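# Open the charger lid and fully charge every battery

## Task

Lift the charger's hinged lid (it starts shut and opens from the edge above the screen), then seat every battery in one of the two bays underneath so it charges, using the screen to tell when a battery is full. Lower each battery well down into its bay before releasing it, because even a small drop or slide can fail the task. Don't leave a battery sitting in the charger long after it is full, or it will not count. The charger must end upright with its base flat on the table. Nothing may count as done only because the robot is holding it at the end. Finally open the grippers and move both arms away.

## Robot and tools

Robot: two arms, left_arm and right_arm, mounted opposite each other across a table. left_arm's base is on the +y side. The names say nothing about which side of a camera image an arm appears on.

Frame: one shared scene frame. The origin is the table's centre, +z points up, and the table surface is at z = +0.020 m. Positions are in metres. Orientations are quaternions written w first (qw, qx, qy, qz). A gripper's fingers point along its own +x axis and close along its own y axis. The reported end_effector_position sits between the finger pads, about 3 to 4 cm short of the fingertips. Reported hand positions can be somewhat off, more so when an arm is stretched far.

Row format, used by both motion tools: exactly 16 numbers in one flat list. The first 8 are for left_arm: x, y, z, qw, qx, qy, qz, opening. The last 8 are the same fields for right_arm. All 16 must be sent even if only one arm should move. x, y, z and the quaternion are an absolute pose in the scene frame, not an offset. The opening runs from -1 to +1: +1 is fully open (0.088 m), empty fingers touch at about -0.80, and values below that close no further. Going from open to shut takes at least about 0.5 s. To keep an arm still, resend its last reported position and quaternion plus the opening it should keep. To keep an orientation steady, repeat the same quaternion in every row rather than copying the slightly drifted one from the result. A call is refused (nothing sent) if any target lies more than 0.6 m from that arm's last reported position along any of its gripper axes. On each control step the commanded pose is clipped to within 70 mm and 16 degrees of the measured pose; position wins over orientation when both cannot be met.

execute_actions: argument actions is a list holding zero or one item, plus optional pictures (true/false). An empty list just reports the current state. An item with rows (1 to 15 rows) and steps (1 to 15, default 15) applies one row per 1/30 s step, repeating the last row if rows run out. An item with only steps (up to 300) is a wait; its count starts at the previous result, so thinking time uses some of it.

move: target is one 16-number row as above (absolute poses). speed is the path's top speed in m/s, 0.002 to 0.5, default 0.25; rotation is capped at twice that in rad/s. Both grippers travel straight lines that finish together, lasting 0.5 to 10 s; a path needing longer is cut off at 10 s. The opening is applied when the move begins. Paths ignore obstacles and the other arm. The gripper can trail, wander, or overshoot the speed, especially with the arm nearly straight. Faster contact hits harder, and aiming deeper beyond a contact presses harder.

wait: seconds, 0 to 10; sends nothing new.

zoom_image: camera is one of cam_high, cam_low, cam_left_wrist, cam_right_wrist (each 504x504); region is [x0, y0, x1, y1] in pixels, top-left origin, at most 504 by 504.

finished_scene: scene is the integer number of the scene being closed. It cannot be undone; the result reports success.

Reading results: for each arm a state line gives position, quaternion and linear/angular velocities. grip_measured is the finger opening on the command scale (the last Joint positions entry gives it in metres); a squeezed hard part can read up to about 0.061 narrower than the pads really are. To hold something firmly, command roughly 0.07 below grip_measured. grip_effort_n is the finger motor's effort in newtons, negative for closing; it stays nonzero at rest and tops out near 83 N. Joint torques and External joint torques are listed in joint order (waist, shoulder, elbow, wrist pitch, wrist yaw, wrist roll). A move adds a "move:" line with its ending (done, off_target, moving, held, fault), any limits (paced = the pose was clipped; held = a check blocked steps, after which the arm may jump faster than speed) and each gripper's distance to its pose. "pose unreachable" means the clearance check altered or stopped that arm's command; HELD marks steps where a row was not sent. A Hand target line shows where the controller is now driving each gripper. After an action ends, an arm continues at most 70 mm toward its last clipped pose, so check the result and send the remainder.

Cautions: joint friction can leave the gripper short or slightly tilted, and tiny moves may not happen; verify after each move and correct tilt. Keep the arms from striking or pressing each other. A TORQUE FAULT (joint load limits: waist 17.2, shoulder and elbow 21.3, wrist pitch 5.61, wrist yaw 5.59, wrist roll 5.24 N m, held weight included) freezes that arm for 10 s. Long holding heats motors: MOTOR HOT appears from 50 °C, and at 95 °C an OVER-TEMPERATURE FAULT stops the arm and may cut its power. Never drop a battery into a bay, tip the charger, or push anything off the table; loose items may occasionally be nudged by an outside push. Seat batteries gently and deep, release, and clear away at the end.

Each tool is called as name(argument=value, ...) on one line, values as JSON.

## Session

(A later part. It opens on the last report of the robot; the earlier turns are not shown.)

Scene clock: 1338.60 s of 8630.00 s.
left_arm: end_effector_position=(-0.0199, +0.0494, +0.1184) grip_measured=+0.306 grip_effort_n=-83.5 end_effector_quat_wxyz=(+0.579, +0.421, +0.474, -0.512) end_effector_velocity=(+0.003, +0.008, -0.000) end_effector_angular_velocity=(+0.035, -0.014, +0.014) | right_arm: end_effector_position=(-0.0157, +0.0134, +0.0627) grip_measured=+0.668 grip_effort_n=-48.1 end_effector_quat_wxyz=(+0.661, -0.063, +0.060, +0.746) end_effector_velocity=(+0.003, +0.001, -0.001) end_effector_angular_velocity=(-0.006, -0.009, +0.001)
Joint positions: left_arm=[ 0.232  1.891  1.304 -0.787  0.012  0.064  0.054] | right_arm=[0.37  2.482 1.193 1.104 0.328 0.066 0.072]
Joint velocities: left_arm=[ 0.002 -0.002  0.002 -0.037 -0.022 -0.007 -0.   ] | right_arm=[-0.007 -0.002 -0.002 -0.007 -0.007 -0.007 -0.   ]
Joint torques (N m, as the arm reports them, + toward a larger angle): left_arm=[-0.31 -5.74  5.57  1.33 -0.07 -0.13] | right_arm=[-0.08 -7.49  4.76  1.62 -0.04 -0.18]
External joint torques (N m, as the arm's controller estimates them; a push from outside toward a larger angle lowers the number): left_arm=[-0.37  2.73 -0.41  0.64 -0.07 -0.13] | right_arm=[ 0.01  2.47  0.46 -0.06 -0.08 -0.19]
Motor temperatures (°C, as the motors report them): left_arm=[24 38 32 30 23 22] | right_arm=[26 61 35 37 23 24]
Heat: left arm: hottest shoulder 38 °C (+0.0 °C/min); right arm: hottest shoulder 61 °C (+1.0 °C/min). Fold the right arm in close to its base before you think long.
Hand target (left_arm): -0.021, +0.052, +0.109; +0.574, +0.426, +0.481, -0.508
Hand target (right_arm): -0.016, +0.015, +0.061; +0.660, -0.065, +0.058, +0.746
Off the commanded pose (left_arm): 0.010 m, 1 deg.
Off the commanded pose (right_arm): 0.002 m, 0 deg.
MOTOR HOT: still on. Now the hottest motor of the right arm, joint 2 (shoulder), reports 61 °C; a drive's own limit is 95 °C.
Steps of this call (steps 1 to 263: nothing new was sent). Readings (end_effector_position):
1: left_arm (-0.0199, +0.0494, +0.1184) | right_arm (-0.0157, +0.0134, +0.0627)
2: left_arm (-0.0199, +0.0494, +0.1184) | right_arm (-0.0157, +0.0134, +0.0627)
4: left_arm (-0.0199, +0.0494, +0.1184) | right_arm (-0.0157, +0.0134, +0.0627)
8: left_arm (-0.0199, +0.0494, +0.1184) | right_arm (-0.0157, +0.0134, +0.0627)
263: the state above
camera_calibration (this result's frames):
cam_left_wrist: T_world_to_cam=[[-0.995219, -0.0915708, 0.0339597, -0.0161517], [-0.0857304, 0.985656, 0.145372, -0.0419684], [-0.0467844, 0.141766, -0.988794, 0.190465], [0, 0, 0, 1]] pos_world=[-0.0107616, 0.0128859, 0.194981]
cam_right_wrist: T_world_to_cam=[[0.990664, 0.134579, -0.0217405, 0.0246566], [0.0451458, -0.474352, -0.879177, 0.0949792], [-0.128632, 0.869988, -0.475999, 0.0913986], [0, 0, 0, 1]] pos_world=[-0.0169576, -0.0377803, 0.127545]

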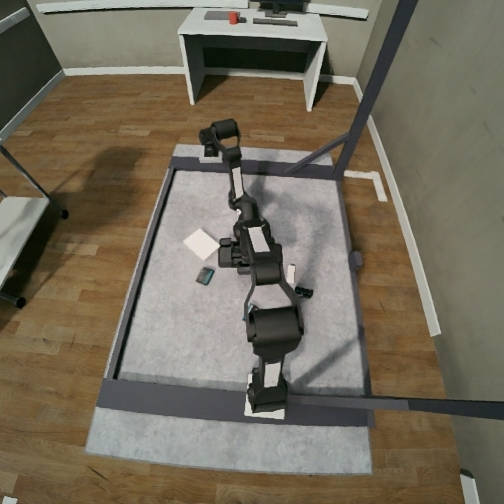

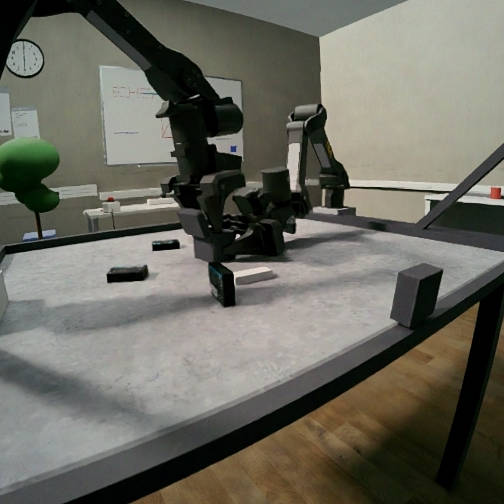

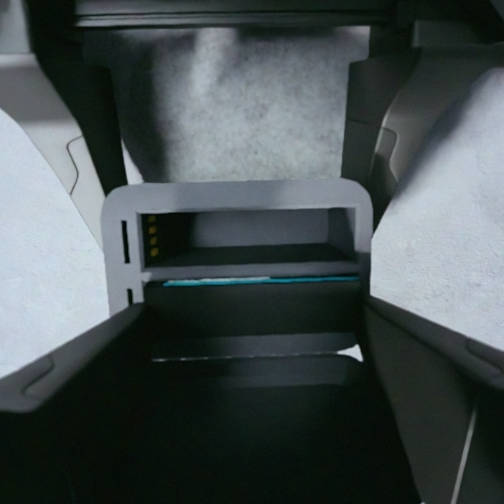

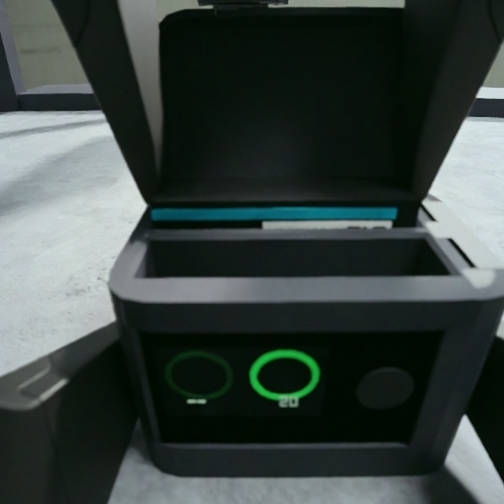

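execute_actions(actions=[])

Scene clock: 1398.60 s of 8630.00 s.
left_arm: end_effector_position=(-0.0199, +0.0494, +0.1184) grip_measured=+0.306 grip_effort_n=-83.5 end_effector_quat_wxyz=(+0.579, +0.421, +0.474, -0.512) end_effector_velocity=(-0.001, +0.002, -0.000) end_effector_angular_velocity=(+0.006, +0.007, -0.006) | right_arm: end_effector_position=(-0.0157, +0.0134, +0.0627) grip_measured=+0.668 grip_effort_n=-48.1 end_effector_quat_wxyz=(+0.661, -0.063, +0.060, +0.746) end_effector_velocity=(+0.000, +0.000, +0.002) end_effector_angular_velocity=(-0.000, -0.021, +0.009)
Joint positions: left_arm=[ 0.232  1.891  1.304 -0.787  0.012  0.064  0.054] | right_arm=[0.37  2.482 1.193 1.104 0.328 0.066 0.072]
Joint velocities: left_arm=[ 0.002 -0.002 -0.002 -0.007  0.007  0.007 -0.   ] | right_arm=[-0.002 -0.007 -0.002 -0.007 -0.007 -0.022 -0.   ]
Joint torques (N m, as the arm reports them, + toward a larger angle): left_arm=[-0.24 -5.75  5.55  1.35 -0.08 -0.13] | right_arm=[-0.09 -7.47  4.74  1.61 -0.04 -0.19]
External joint torques (N m, as the arm's controller estimates them; a push from outside toward a larger angle lowers the number): left_arm=[-0.27  2.69 -0.4   0.67 -0.09 -0.13] | right_arm=[-0.08  2.53  0.43 -0.07 -0.08 -0.2 ]
Motor temperatures (°C, as the motors report them): left_arm=[24 36 32 31 23 22] | right_arm=[26 61 35 37 23 24]
Heat: left arm: hottest shoulder 36 °C (-2.0 °C/min); right arm: hottest shoulder 61 °C (+0.0 °C/min). Fold the right arm in close to its base before you think long.
Hand target (left_arm): -0.021, +0.052, +0.109; +0.574, +0.426, +0.481, -0.508
Hand target (right_arm): -0.016, +0.015, +0.061; +0.660, -0.065, +0.058, +0.746
Off the commanded pose (left_arm): 0.010 m, 1 deg.
Off the commanded pose (right_arm): 0.002 m, 0 deg.
MOTOR HOT: still on. Now the hottest motor of the right arm, joint 2 (shoulder), reports 61 °C; a drive's own limit is 95 °C.
Steps of this call (steps 1 to 1800: nothing new was sent). Readings (end_effector_position):
1: left_arm (-0.0199, +0.0494, +0.1184) | right_arm (-0.0157, +0.0134, +0.0627)
2: left_arm (-0.0199, +0.0494, +0.1184) | right_arm (-0.0157, +0.0134, +0.0627)
4: left_arm (-0.0199, +0.0494, +0.1184) | right_arm (-0.0157, +0.0134, +0.0627)
8: left_arm (-0.0199, +0.0494, +0.1184) | right_arm (-0.0157, +0.0134, +0.0627)
1800: the state above
camera_calibration (this result's frames):
cam_left_wrist: T_world_to_cam=[[-0.995219, -0.0915708, 0.0339597, -0.0161517], [-0.0857304, 0.985656, 0.145372, -0.0419684], [-0.0467844, 0.141766, -0.988794, 0.190465], [0, 0, 0, 1]] pos_world=[-0.0107616, 0.0128859, 0.194981]
cam_right_wrist: T_world_to_cam=[[0.990664, 0.134579, -0.0217405, 0.0246566], [0.0451458, -0.474352, -0.879177, 0.0949792], [-0.128632, 0.869988, -0.475999, 0.0913986], [0, 0, 0, 1]] pos_world=[-0.0169576, -0.0377803, 0.127545]

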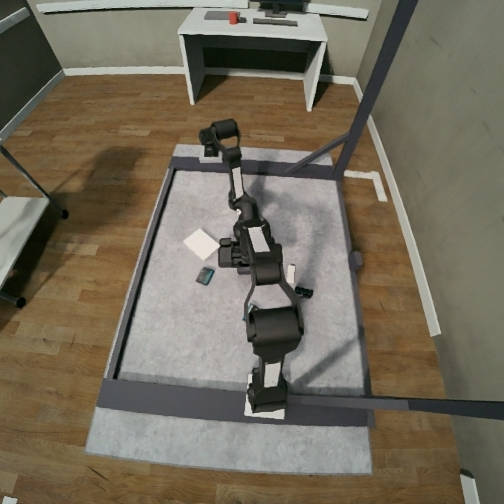

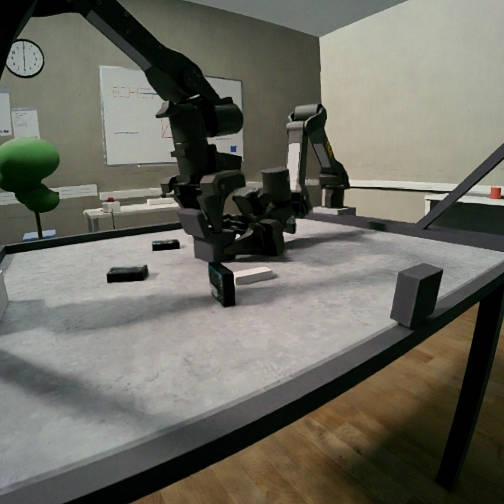

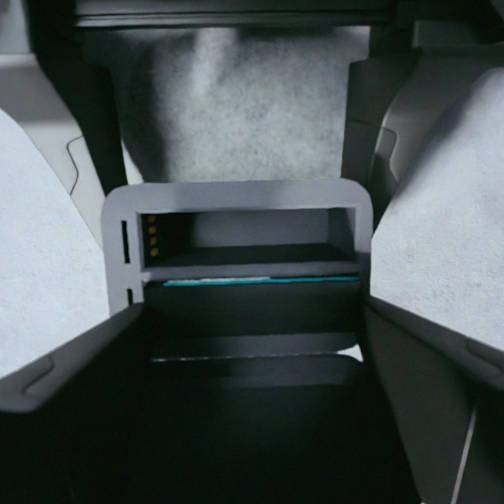

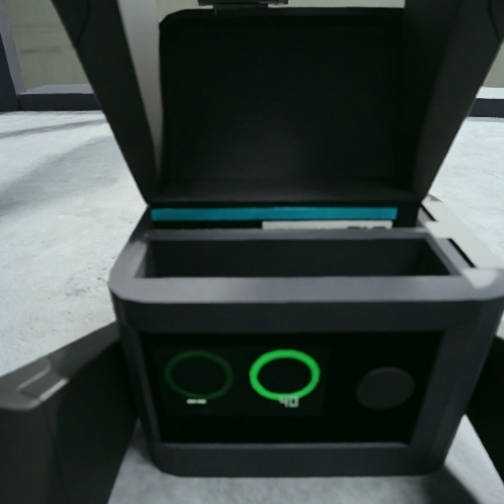

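execute_actions(actions=[{"steps": 300}])

Scene clock: 1448.13 s of 8630.00 s.
left_arm: end_effector_position=(-0.0199, +0.0494, +0.1184) grip_measured=+0.306 grip_effort_n=-83.5 end_effector_quat_wxyz=(+0.579, +0.421, +0.474, -0.512) end_effector_velocity=(-0.000, +0.002, -0.000) end_effector_angular_velocity=(+0.008, -0.004, +0.006) | right_arm: end_effector_position=(-0.0157, +0.0134, +0.0627) grip_measured=+0.668 grip_effort_n=-47.7 end_effector_quat_wxyz=(+0.661, -0.063, +0.060, +0.746) end_effector_velocity=(+0.005, +0.001, +0.002) end_effector_angular_velocity=(-0.001, +0.002, -0.025)
Joint positions: left_arm=[ 0.232  1.891  1.304 -0.787  0.012  0.064  0.054] | right_arm=[0.37  2.482 1.193 1.104 0.328 0.066 0.072]
Joint velocities: left_arm=[-0.002 -0.002 -0.002 -0.007 -0.007 -0.007  0.   ] | right_arm=[-0.002 -0.007 -0.002 -0.007  0.022  0.007 -0.   ]
Joint torques (N m, as the arm reports them, + toward a larger angle): left_arm=[-0.35 -5.73  5.55  1.33 -0.08 -0.12] | right_arm=[-0.1  -7.47  4.77  1.62 -0.04 -0.18]
External joint torques (N m, as the arm's controller estimates them; a push from outside toward a larger angle lowers the number): left_arm=[-0.35  2.69 -0.39  0.64 -0.08 -0.13] | right_arm=[-0.15  2.43  0.52 -0.04 -0.08 -0.19]
Motor temperatures (°C, as the motors report them): left_arm=[24 36 32 32 23 22] | right_arm=[26 61 35 38 23 24]
Heat: left arm: hottest shoulder 36 °C (+0.0 °C/min); right arm: hottest shoulder 61 °C (+0.0 °C/min). Fold the right arm in close to its base before you think long.
Hand target (left_arm): -0.021, +0.052, +0.109; +0.574, +0.426, +0.481, -0.508
Hand target (right_arm): -0.016, +0.015, +0.061; +0.660, -0.065, +0.058, +0.746
Off the commanded pose (left_arm): 0.010 m, 1 deg.
Off the commanded pose (right_arm): 0.002 m, 0 deg.
MOTOR HOT: still on. Now the hottest motor of the right arm, joint 2 (shoulder), reports 61 °C; a drive's own limit is 95 °C.
Steps of this call (steps 1 to 1486: nothing new was sent). Readings (end_effector_position):
1: left_arm (-0.0199, +0.0494, +0.1184) | right_arm (-0.0157, +0.0134, +0.0627)
2: left_arm (-0.0199, +0.0494, +0.1184) | right_arm (-0.0157, +0.0134, +0.0627)
4: left_arm (-0.0199, +0.0494, +0.1184) | right_arm (-0.0157, +0.0134, +0.0627)
8: left_arm (-0.0199, +0.0494, +0.1184) | right_arm (-0.0157, +0.0134, +0.0627)
1486: the state above
camera_calibration (this result's frames):
cam_left_wrist: T_world_to_cam=[[-0.995219, -0.0915708, 0.0339597, -0.0161517], [-0.0857304, 0.985656, 0.145372, -0.0419684], [-0.0467844, 0.141766, -0.988794, 0.190465], [0, 0, 0, 1]] pos_world=[-0.0107616, 0.0128859, 0.194981]
cam_right_wrist: T_world_to_cam=[[0.990664, 0.134579, -0.0217405, 0.0246566], [0.0451458, -0.474352, -0.879177, 0.0949792], [-0.128632, 0.869988, -0.475999, 0.0913986], [0, 0, 0, 1]] pos_world=[-0.0169576, -0.0377803, 0.127545]

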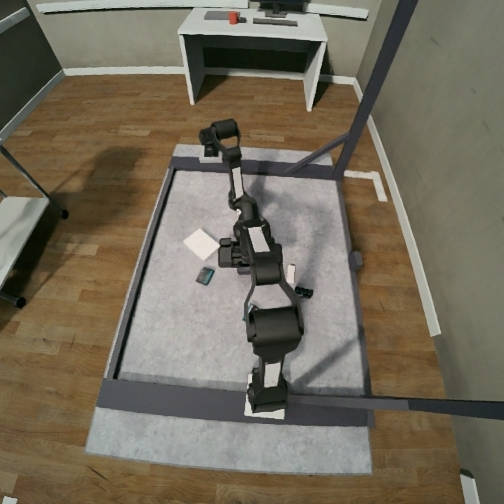

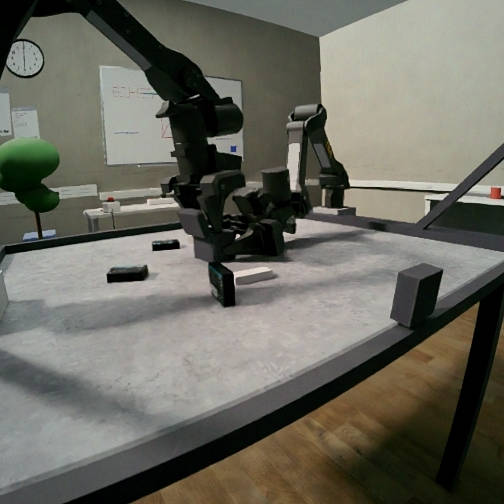

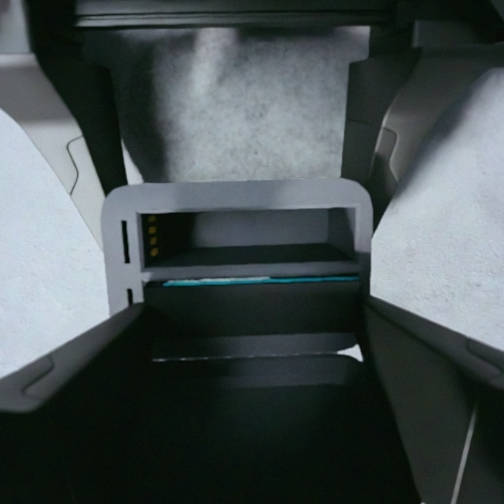

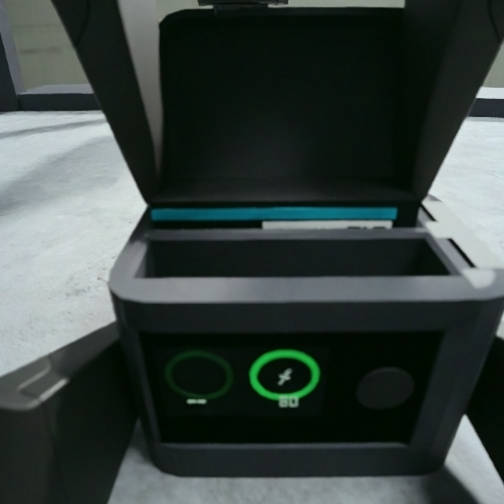

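execute_actions(actions=[])

Scene clock: 1490.20 s of 8630.00 s.
left_arm: end_effector_position=(-0.0199, +0.0494, +0.1184) grip_measured=+0.306 grip_effort_n=-83.5 end_effector_quat_wxyz=(+0.579, +0.421, +0.474, -0.512) end_effector_velocity=(-0.002, +0.002, -0.000) end_effector_angular_velocity=(+0.009, -0.007, -0.013) | right_arm: end_effector_position=(-0.0157, +0.0134, +0.0627) grip_measured=+0.668 grip_effort_n=-48.1 end_effector_quat_wxyz=(+0.661, -0.063, +0.060, +0.746) end_effector_velocity=(+0.001, -0.001, -0.000) end_effector_angular_velocity=(-0.006, -0.009, +0.006)
Joint positions: left_arm=[ 0.232  1.891  1.304 -0.787  0.012  0.064  0.054] | right_arm=[0.37  2.482 1.193 1.104 0.328 0.066 0.072]
Joint velocities: left_arm=[-0.007 -0.002 -0.002 -0.007 -0.007  0.007 -0.   ] | right_arm=[-0.002 -0.007 -0.007 -0.007 -0.007 -0.007 -0.   ]
Joint torques (N m, as the arm reports them, + toward a larger angle): left_arm=[-0.41 -5.65  5.43  1.36 -0.09 -0.12] | right_arm=[-0.07 -7.52  4.72  1.62 -0.03 -0.19]
External joint torques (N m, as the arm's controller estimates them; a push from outside toward a larger angle lowers the number): left_arm=[-0.36  2.76 -0.51  0.67 -0.1  -0.12] | right_arm=[-0.09  2.45  0.44 -0.06 -0.07 -0.2 ]
Motor temperatures (°C, as the motors report them): left_arm=[24 36 32 32 23 22] | right_arm=[26 62 35 38 23 24]
Heat: left arm: hottest shoulder 36 °C (+0.0 °C/min); right arm: hottest shoulder 62 °C (+1.0 °C/min). Fold the right arm in close to its base before you think long.
Hand target (left_arm): -0.021, +0.052, +0.109; +0.574, +0.426, +0.481, -0.508
Hand target (right_arm): -0.016, +0.015, +0.061; +0.660, -0.065, +0.058, +0.746
Off the commanded pose (left_arm): 0.010 m, 1 deg.
Off the commanded pose (right_arm): 0.002 m, 0 deg.
MOTOR HOT: still on. Now the hottest motor of the right arm, joint 2 (shoulder), reports 62 °C; a drive's own limit is 95 °C.
Steps of this call (steps 1 to 1262: nothing new was sent). Readings (end_effector_position):
1: left_arm (-0.0199, +0.0494, +0.1184) | right_arm (-0.0157, +0.0134, +0.0627)
2: left_arm (-0.0199, +0.0494, +0.1184) | right_arm (-0.0157, +0.0134, +0.0627)
4: left_arm (-0.0199, +0.0494, +0.1184) | right_arm (-0.0157, +0.0134, +0.0627)
8: left_arm (-0.0199, +0.0494, +0.1184) | right_arm (-0.0157, +0.0134, +0.0627)
1262: the state above
camera_calibration (this result's frames):
cam_left_wrist: T_world_to_cam=[[-0.995219, -0.0915708, 0.0339597, -0.0161517], [-0.0857304, 0.985656, 0.145372, -0.0419684], [-0.0467844, 0.141766, -0.988794, 0.190465], [0, 0, 0, 1]] pos_world=[-0.0107616, 0.0128859, 0.194981]
cam_right_wrist: T_world_to_cam=[[0.990664, 0.134579, -0.0217405, 0.0246566], [0.0451458, -0.474352, -0.879177, 0.0949792], [-0.128632, 0.869988, -0.475999, 0.0913986], [0, 0, 0, 1]] pos_world=[-0.0169576, -0.0377803, 0.127545]

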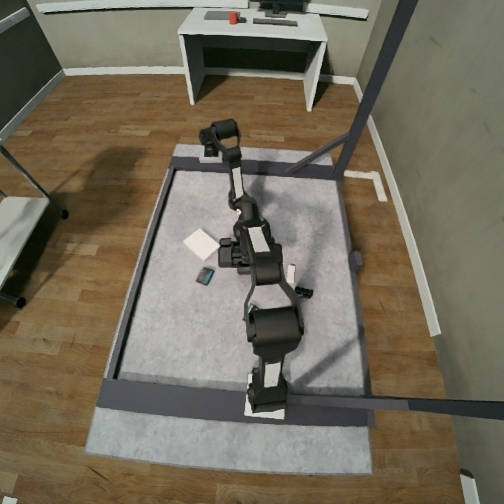

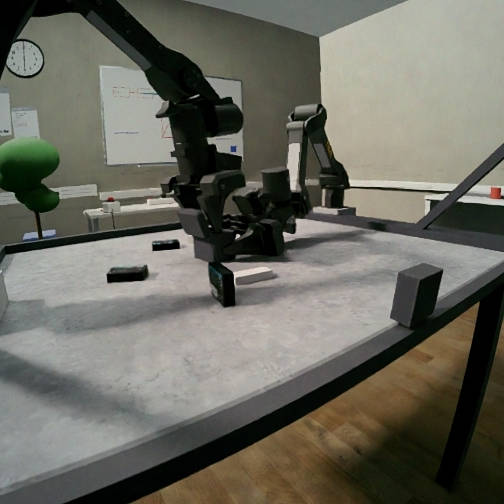

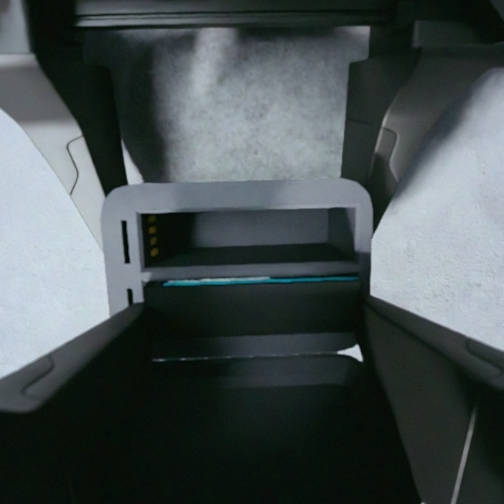

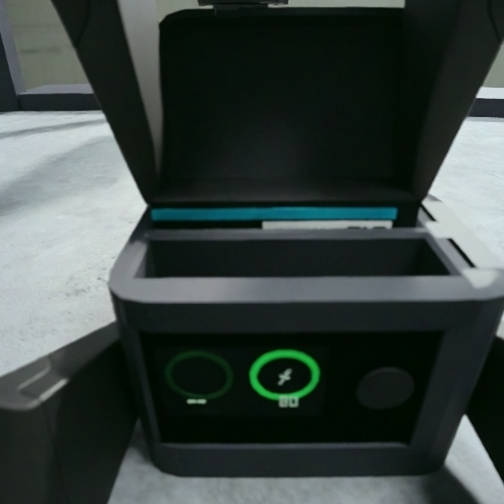

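execute_actions(actions=[{"steps":300}], pictures=false)

execute_actions(actions=[{"steps":300}])

Scene clock: 1500.20 s of 8630.00 s.
left_arm: end_effector_position=(-0.0199, +0.0494, +0.1184) grip_measured=+0.306 grip_effort_n=-83.5 end_effector_quat_wxyz=(+0.579, +0.421, +0.474, -0.512) end_effector_velocity=(+0.000, +0.001, -0.003) end_effector_angular_velocity=(+0.003, -0.002, +0.021) | right_arm: end_effector_position=(-0.0157, +0.0134, +0.0627) grip_measured=+0.668 grip_effort_n=-48.1 end_effector_quat_wxyz=(+0.661, -0.063, +0.060, +0.746) end_effector_velocity=(-0.002, -0.000, +0.002) end_effector_angular_velocity=(+0.004, +0.014, +0.018)
Joint positions: left_arm=[ 0.232  1.891  1.304 -0.787  0.012  0.064  0.054] | right_arm=[0.37  2.482 1.193 1.104 0.328 0.066 0.072]
Joint velocities: left_arm=[-0.002  0.002 -0.007  0.007 -0.007 -0.022 -0.   ] | right_arm=[-0.002 -0.002 -0.002  0.007 -0.022  0.007 -0.   ]
Joint torques (N m, as the arm reports them, + toward a larger angle): left_arm=[-0.33 -5.71  5.46  1.33 -0.06 -0.13] | right_arm=[-0.07 -7.55  4.78  1.63 -0.03 -0.19]
External joint torques (N m, as the arm's controller estimates them; a push from outside toward a larger angle lowers the number): left_arm=[-0.3   2.65 -0.45  0.65 -0.07 -0.13] | right_arm=[-0.08  2.45  0.47 -0.05 -0.07 -0.2 ]
Motor temperatures (°C, as the motors report them): left_arm=[24 36 32 32 23 22] | right_arm=[26 62 35 38 23 24]
Heat: left arm: hottest shoulder 36 °C (+0.0 °C/min); right arm: hottest shoulder 62 °C (+1.0 °C/min). Fold the right arm in close to its base before you think long.
Hand target (left_arm): -0.021, +0.052, +0.109; +0.574, +0.426, +0.481, -0.508
Hand target (right_arm): -0.016, +0.015, +0.061; +0.660, -0.065, +0.058, +0.746
Off the commanded pose (left_arm): 0.010 m, 1 deg.
Off the commanded pose (right_arm): 0.002 m, 0 deg.
MOTOR HOT: still on. Now the hottest motor of the right arm, joint 2 (shoulder), reports 62 °C; a drive's own limit is 95 °C.
Steps of this call (steps 1 to 300: nothing new was sent). Readings (end_effector_position):
1: left_arm (-0.0199, +0.0494, +0.1184) | right_arm (-0.0157, +0.0134, +0.0627)
2: left_arm (-0.0199, +0.0494, +0.1184) | right_arm (-0.0157, +0.0134, +0.0627)
4: left_arm (-0.0199, +0.0494, +0.1184) | right_arm (-0.0157, +0.0134, +0.0627)
8: left_arm (-0.0199, +0.0494, +0.1184) | right_arm (-0.0157, +0.0134, +0.0627)
300: the state above

Scene clock: 1510.20 s of 8630.00 s.
left_arm: end_effector_position=(-0.0199, +0.0494, +0.1184) grip_measured=+0.306 grip_effort_n=-83.5 end_effector_quat_wxyz=(+0.579, +0.421, +0.474, -0.512) end_effector_velocity=(-0.001, +0.004, -0.001) end_effector_angular_velocity=(+0.013, -0.003, +0.006) | right_arm: end_effector_position=(-0.0157, +0.0134, +0.0627) grip_measured=+0.668 grip_effort_n=-47.7 end_effector_quat_wxyz=(+0.661, -0.063, +0.060, +0.746) end_effector_velocity=(-0.001, -0.002, -0.003) end_effector_angular_velocity=(-0.012, -0.009, +0.020)
Joint positions: left_arm=[ 0.232  1.891  1.304 -0.787  0.012  0.064  0.054] | right_arm=[0.37  2.482 1.193 1.104 0.328 0.066 0.072]
Joint velocities: left_arm=[-0.002 -0.002 -0.007 -0.007 -0.007 -0.007 -0.   ] | right_arm=[-0.002 -0.002 -0.007 -0.007 -0.022 -0.007 -0.   ]
Joint torques (N m, as the arm reports them, + toward a larger angle): left_arm=[-0.37 -5.74  5.54  1.33 -0.08 -0.1 ] | right_arm=[-0.09 -7.52  4.78  1.61 -0.03 -0.19]
External joint torques (N m, as the arm's controller estimates them; a push from outside toward a larger angle lowers the number): left_arm=[-0.42  2.67 -0.41  0.65 -0.08 -0.1 ] | right_arm=[-0.17  2.38  0.53 -0.05 -0.06 -0.2 ]
Motor temperatures (°C, as the motors report them): left_arm=[24 36 32 32 23 22] | right_arm=[26 62 35 38 23 24]
Heat: left arm: hottest shoulder 36 °C (+0.0 °C/min); right arm: hottest shoulder 62 °C (+1.0 °C/min). Fold the right arm in close to its base before you think long.
Hand target (left_arm): -0.021, +0.052, +0.109; +0.574, +0.426, +0.481, -0.508
Hand target (right_arm): -0.016, +0.015, +0.061; +0.660, -0.065, +0.058, +0.746
Off the commanded pose (left_arm): 0.010 m, 1 deg.
Off the commanded pose (right_arm): 0.002 m, 0 deg.
MOTOR HOT: still on. Now the hottest motor of the right arm, joint 2 (shoulder), reports 62 °C; a drive's own limit is 95 °C.
Steps of this call (steps 1 to 300: nothing new was sent). Readings (end_effector_position):
1: left_arm (-0.0199, +0.0494, +0.1184) | right_arm (-0.0157, +0.0134, +0.0627)
2: left_arm (-0.0199, +0.0494, +0.1184) | right_arm (-0.0157, +0.0134, +0.0627)
4: left_arm (-0.0199, +0.0494, +0.1184) | right_arm (-0.0157, +0.0134, +0.0627)
8: left_arm (-0.0199, +0.0494, +0.1184) | right_arm (-0.0157, +0.0134, +0.0627)
300: the state above
camera_calibration (this result's frames):
cam_left_wrist: T_world_to_cam=[[-0.995219, -0.0915708, 0.0339597, -0.0161517], [-0.0857304, 0.985656, 0.145372, -0.0419684], [-0.0467844, 0.141766, -0.988794, 0.190465], [0, 0, 0, 1]] pos_world=[-0.0107616, 0.0128859, 0.194981]
cam_right_wrist: T_world_to_cam=[[0.990664, 0.134579, -0.0217405, 0.0246566], [0.0451458, -0.474352, -0.879177, 0.0949792], [-0.128632, 0.869988, -0.475999, 0.0913986], [0, 0, 0, 1]] pos_world=[-0.0169576, -0.0377803, 0.127545]

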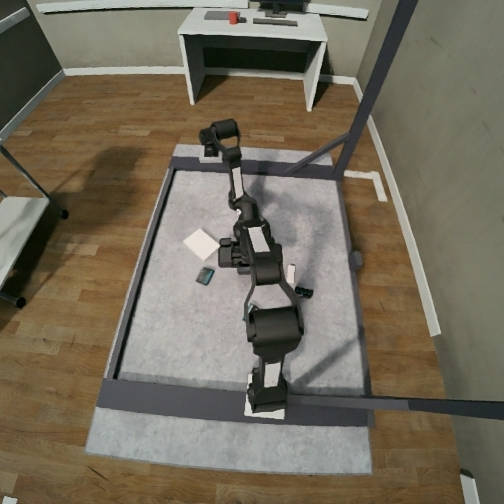

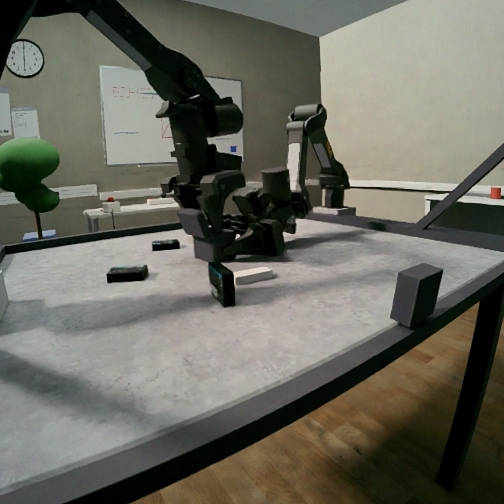

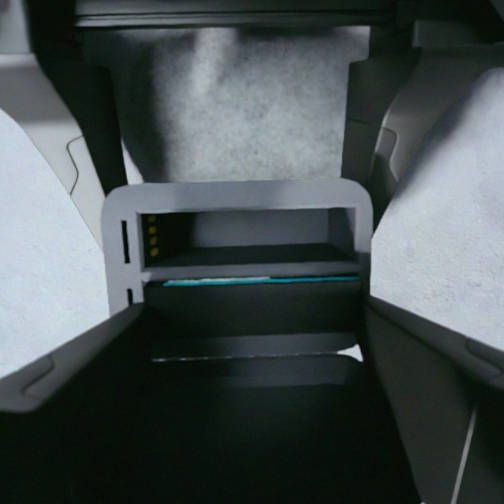

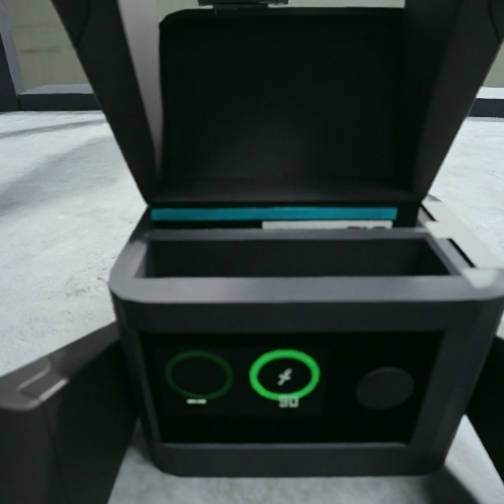

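execute_actions(actions=[{"steps":300}], pictures=false)

execute_actions(actions=[{"steps":240}])

Scene clock: 1520.20 s of 8630.00 s.
left_arm: end_effector_position=(-0.0199, +0.0494, +0.1184) grip_measured=+0.306 grip_effort_n=-83.5 end_effector_quat_wxyz=(+0.579, +0.421, +0.474, -0.512) end_effector_velocity=(-0.001, -0.003, +0.002) end_effector_angular_velocity=(-0.011, -0.008, +0.001) | right_arm: end_effector_position=(-0.0157, +0.0134, +0.0627) grip_measured=+0.668 grip_effort_n=-48.1 end_effector_quat_wxyz=(+0.661, -0.063, +0.060, +0.746) end_effector_velocity=(+0.003, +0.000, -0.001) end_effector_angular_velocity=(-0.007, +0.003, -0.011)
Joint positions: left_arm=[ 0.232  1.891  1.304 -0.787  0.012  0.064  0.054] | right_arm=[0.37  2.482 1.193 1.104 0.328 0.066 0.072]
Joint velocities: left_arm=[-0.007 -0.002  0.002  0.007 -0.007 -0.007 -0.   ] | right_arm=[-0.002 -0.002 -0.002 -0.007  0.007  0.007 -0.   ]
Joint torques (N m, as the arm reports them, + toward a larger angle): left_arm=[-0.35 -5.77  5.56  1.34 -0.06 -0.12] | right_arm=[-0.12 -7.49  4.71  1.62 -0.03 -0.18]
External joint torques (N m, as the arm's controller estimates them; a push from outside toward a larger angle lowers the number): left_arm=[-0.34  2.7  -0.48  0.63 -0.06 -0.12] | right_arm=[-0.1   2.41  0.47 -0.05 -0.08 -0.19]
Motor temperatures (°C, as the motors report them): left_arm=[24 36 32 32 23 22] | right_arm=[26 62 35 38 23 24]
Heat: left arm: hottest shoulder 36 °C (+0.0 °C/min); right arm: hottest shoulder 62 °C (+1.0 °C/min). Fold the right arm in close to its base before you think long.
Hand target (left_arm): -0.021, +0.052, +0.109; +0.574, +0.426, +0.481, -0.508
Hand target (right_arm): -0.016, +0.015, +0.061; +0.660, -0.065, +0.058, +0.746
Off the commanded pose (left_arm): 0.010 m, 1 deg.
Off the commanded pose (right_arm): 0.002 m, 0 deg.
MOTOR HOT: still on. Now the hottest motor of the right arm, joint 2 (shoulder), reports 62 °C; a drive's own limit is 95 °C.
Steps of this call (steps 1 to 300: nothing new was sent). Readings (end_effector_position):
1: left_arm (-0.0199, +0.0494, +0.1184) | right_arm (-0.0157, +0.0134, +0.0627)
2: left_arm (-0.0199, +0.0494, +0.1184) | right_arm (-0.0157, +0.0134, +0.0627)
4: left_arm (-0.0199, +0.0494, +0.1184) | right_arm (-0.0157, +0.0134, +0.0627)
8: left_arm (-0.0199, +0.0494, +0.1184) | right_arm (-0.0157, +0.0134, +0.0627)
300: the state above

Scene clock: 1528.20 s of 8630.00 s.
left_arm: end_effector_position=(-0.0199, +0.0494, +0.1184) grip_measured=+0.306 grip_effort_n=-83.5 end_effector_quat_wxyz=(+0.579, +0.421, +0.474, -0.512) end_effector_velocity=(+0.003, -0.002, +0.002) end_effector_angular_velocity=(-0.008, -0.022, +0.009) | right_arm: end_effector_position=(-0.0157, +0.0134, +0.0627) grip_measured=+0.668 grip_effort_n=-48.1 end_effector_quat_wxyz=(+0.661, -0.063, +0.060, +0.746) end_effector_velocity=(-0.002, -0.001, -0.001) end_effector_angular_velocity=(-0.006, -0.021, +0.023)
Joint positions: left_arm=[ 0.232  1.891  1.304 -0.787  0.012  0.064  0.054] | right_arm=[0.37  2.482 1.193 1.104 0.328 0.066 0.072]
Joint velocities: left_arm=[-0.002 -0.002  0.002  0.007 -0.022 -0.007  0.   ] | right_arm=[-0.002 -0.002 -0.002 -0.007 -0.022 -0.022 -0.   ]
Joint torques (N m, as the arm reports them, + toward a larger angle): left_arm=[-0.26 -5.77  5.49  1.36 -0.07 -0.13] | right_arm=[-0.07 -7.48  4.73  1.61 -0.03 -0.2 ]
External joint torques (N m, as the arm's controller estimates them; a push from outside toward a larger angle lowers the number): left_arm=[-0.28  2.68 -0.51  0.65 -0.07 -0.13] | right_arm=[-0.07  2.38  0.49 -0.05 -0.07 -0.21]
Motor temperatures (°C, as the motors report them): left_arm=[24 36 32 32 23 22] | right_arm=[26 62 35 38 23 24]
Heat: left arm: hottest shoulder 36 °C (+0.0 °C/min); right arm: hottest shoulder 62 °C (+1.0 °C/min). Fold the right arm in close to its base before you think long.
Hand target (left_arm): -0.021, +0.052, +0.109; +0.574, +0.426, +0.481, -0.508
Hand target (right_arm): -0.016, +0.015, +0.061; +0.660, -0.065, +0.058, +0.746
Off the commanded pose (left_arm): 0.010 m, 1 deg.
Off the commanded pose (right_arm): 0.002 m, 0 deg.
MOTOR HOT: still on. Now the hottest motor of the right arm, joint 2 (shoulder), reports 62 °C; a drive's own limit is 95 °C.
Steps of this call (steps 1 to 240: nothing new was sent). Readings (end_effector_position):
1: left_arm (-0.0199, +0.0494, +0.1184) | right_arm (-0.0157, +0.0134, +0.0627)
2: left_arm (-0.0199, +0.0494, +0.1184) | right_arm (-0.0157, +0.0134, +0.0627)
4: left_arm (-0.0199, +0.0494, +0.1184) | right_arm (-0.0157, +0.0134, +0.0627)
8: left_arm (-0.0199, +0.0494, +0.1184) | right_arm (-0.0157, +0.0134, +0.0627)
240: the state above
camera_calibration (this result's frames):
cam_left_wrist: T_world_to_cam=[[-0.995219, -0.0915708, 0.0339597, -0.0161517], [-0.0857304, 0.985656, 0.145372, -0.0419684], [-0.0467844, 0.141766, -0.988794, 0.190465], [0, 0, 0, 1]] pos_world=[-0.0107616, 0.0128859, 0.194981]
cam_right_wrist: T_world_to_cam=[[0.990664, 0.134579, -0.0217405, 0.0246566], [0.0451458, -0.474352, -0.879177, 0.0949792], [-0.128632, 0.869988, -0.475999, 0.0913986], [0, 0, 0, 1]] pos_world=[-0.0169576, -0.0377803, 0.127545]

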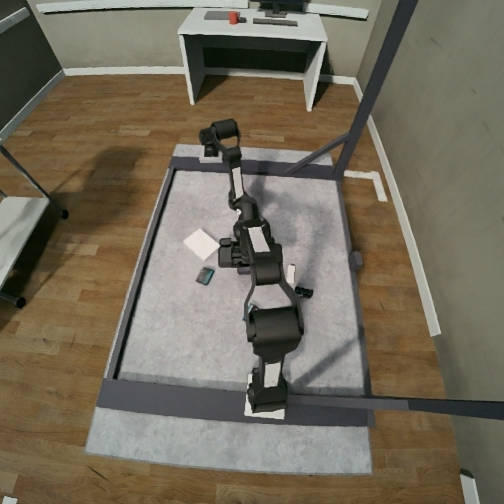

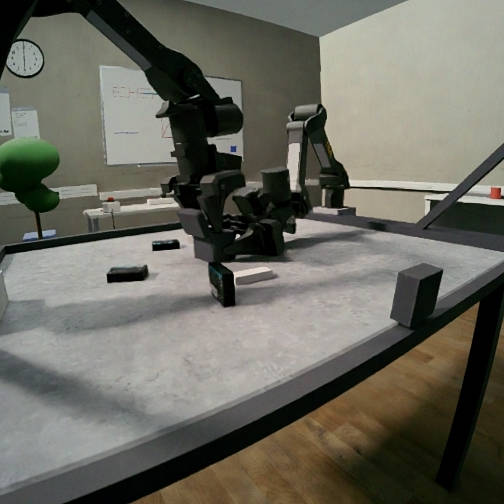

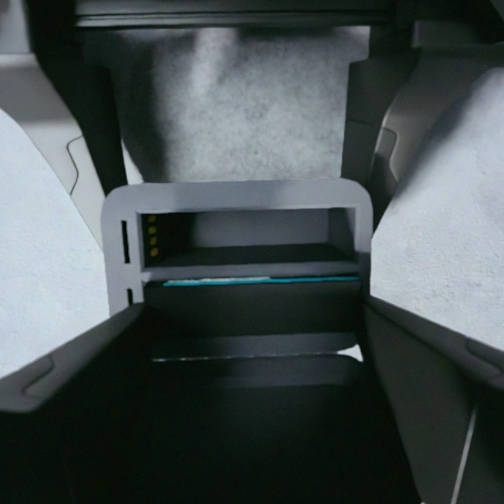

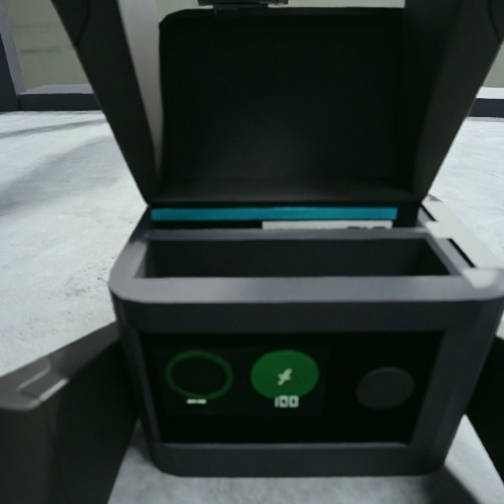

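execute_actions(actions=[{"steps":210}])

Scene clock: 1535.20 s of 8630.00 s.
left_arm: end_effector_position=(-0.0199, +0.0494, +0.1184) grip_measured=+0.306 grip_effort_n=-83.5 end_effector_quat_wxyz=(+0.579, +0.421, +0.474, -0.512) end_effector_velocity=(-0.000, +0.002, -0.000) end_effector_angular_velocity=(+0.009, -0.007, -0.008) | right_arm: end_effector_position=(-0.0157, +0.0134, +0.0627) grip_measured=+0.668 grip_effort_n=-47.7 end_effector_quat_wxyz=(+0.661, -0.063, +0.060, +0.746) end_effector_velocity=(+0.001, -0.001, -0.004) end_effector_angular_velocity=(-0.018, -0.030, +0.009)
Joint positions: left_arm=[ 0.232  1.891  1.304 -0.787  0.012  0.064  0.054] | right_arm=[0.37  2.482 1.193 1.104 0.328 0.066 0.072]
Joint velocities: left_arm=[-0.002 -0.002 -0.002 -0.007 -0.007  0.007  0.   ] | right_arm=[-0.002 -0.002 -0.002 -0.022 -0.007 -0.022  0.   ]
Joint torques (N m, as the arm reports them, + toward a larger angle): left_arm=[-0.47 -5.84  5.57  1.35 -0.08 -0.15] | right_arm=[-0.11 -7.48  4.72  1.62 -0.04 -0.17]
External joint torques (N m, as the arm's controller estimates them; a push from outside toward a larger angle lowers the number): left_arm=[-0.49  2.67 -0.5   0.63 -0.08 -0.15] | right_arm=[-0.11  2.42  0.47 -0.04 -0.08 -0.18]
Motor temperatures (°C, as the motors report them): left_arm=[24 36 32 32 23 22] | right_arm=[26 62 35 38 23 24]
Heat: left arm: hottest shoulder 36 °C (+0.0 °C/min); right arm: hottest shoulder 62 °C (+1.0 °C/min). Fold the right arm in close to its base before you think long.
Hand target (left_arm): -0.021, +0.052, +0.109; +0.574, +0.426, +0.481, -0.508
Hand target (right_arm): -0.016, +0.015, +0.061; +0.660, -0.065, +0.058, +0.746
Off the commanded pose (left_arm): 0.010 m, 1 deg.
Off the commanded pose (right_arm): 0.002 m, 0 deg.
MOTOR HOT: still on. Now the hottest motor of the right arm, joint 2 (shoulder), reports 62 °C; a drive's own limit is 95 °C.
Steps of this call (steps 1 to 210: nothing new was sent). Readings (end_effector_position):
1: left_arm (-0.0199, +0.0494, +0.1184) | right_arm (-0.0157, +0.0134, +0.0627)
2: left_arm (-0.0199, +0.0494, +0.1184) | right_arm (-0.0157, +0.0134, +0.0627)
4: left_arm (-0.0199, +0.0494, +0.1184) | right_arm (-0.0157, +0.0134, +0.0627)
8: left_arm (-0.0199, +0.0494, +0.1184) | right_arm (-0.0157, +0.0134, +0.0627)
210: the state above
camera_calibration (this result's frames):
cam_left_wrist: T_world_to_cam=[[-0.995219, -0.0915708, 0.0339597, -0.0161517], [-0.0857304, 0.985656, 0.145372, -0.0419684], [-0.0467844, 0.141766, -0.988794, 0.190465], [0, 0, 0, 1]] pos_world=[-0.0107616, 0.0128859, 0.194981]
cam_right_wrist: T_world_to_cam=[[0.990664, 0.134579, -0.0217405, 0.0246566], [0.0451458, -0.474352, -0.879177, 0.0949792], [-0.128632, 0.869988, -0.475999, 0.0913986], [0, 0, 0, 1]] pos_world=[-0.0169576, -0.0377803, 0.127545]

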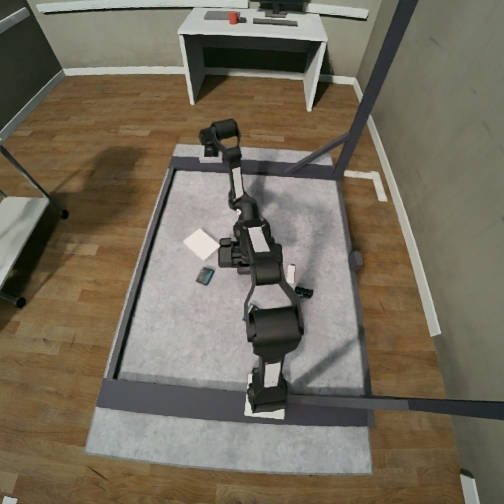

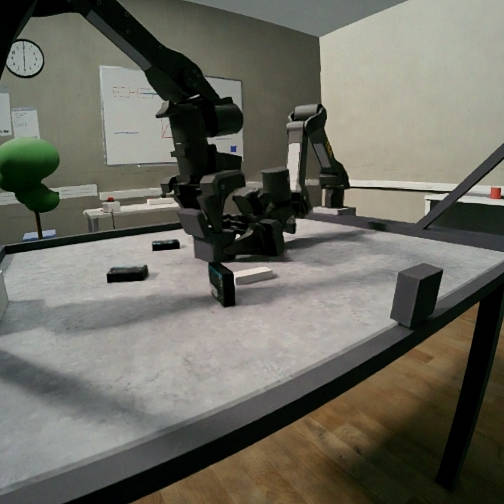

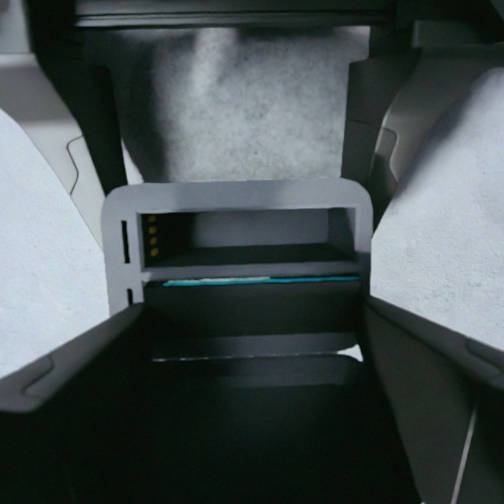

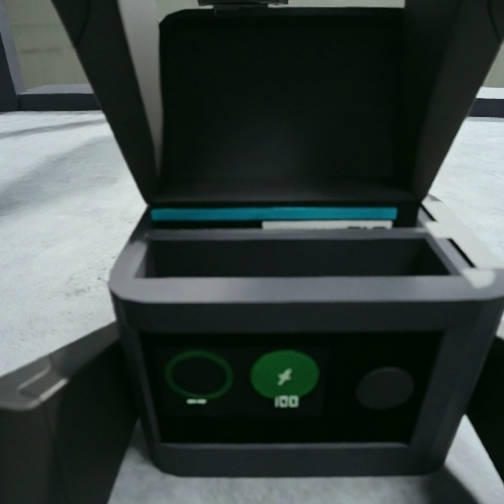

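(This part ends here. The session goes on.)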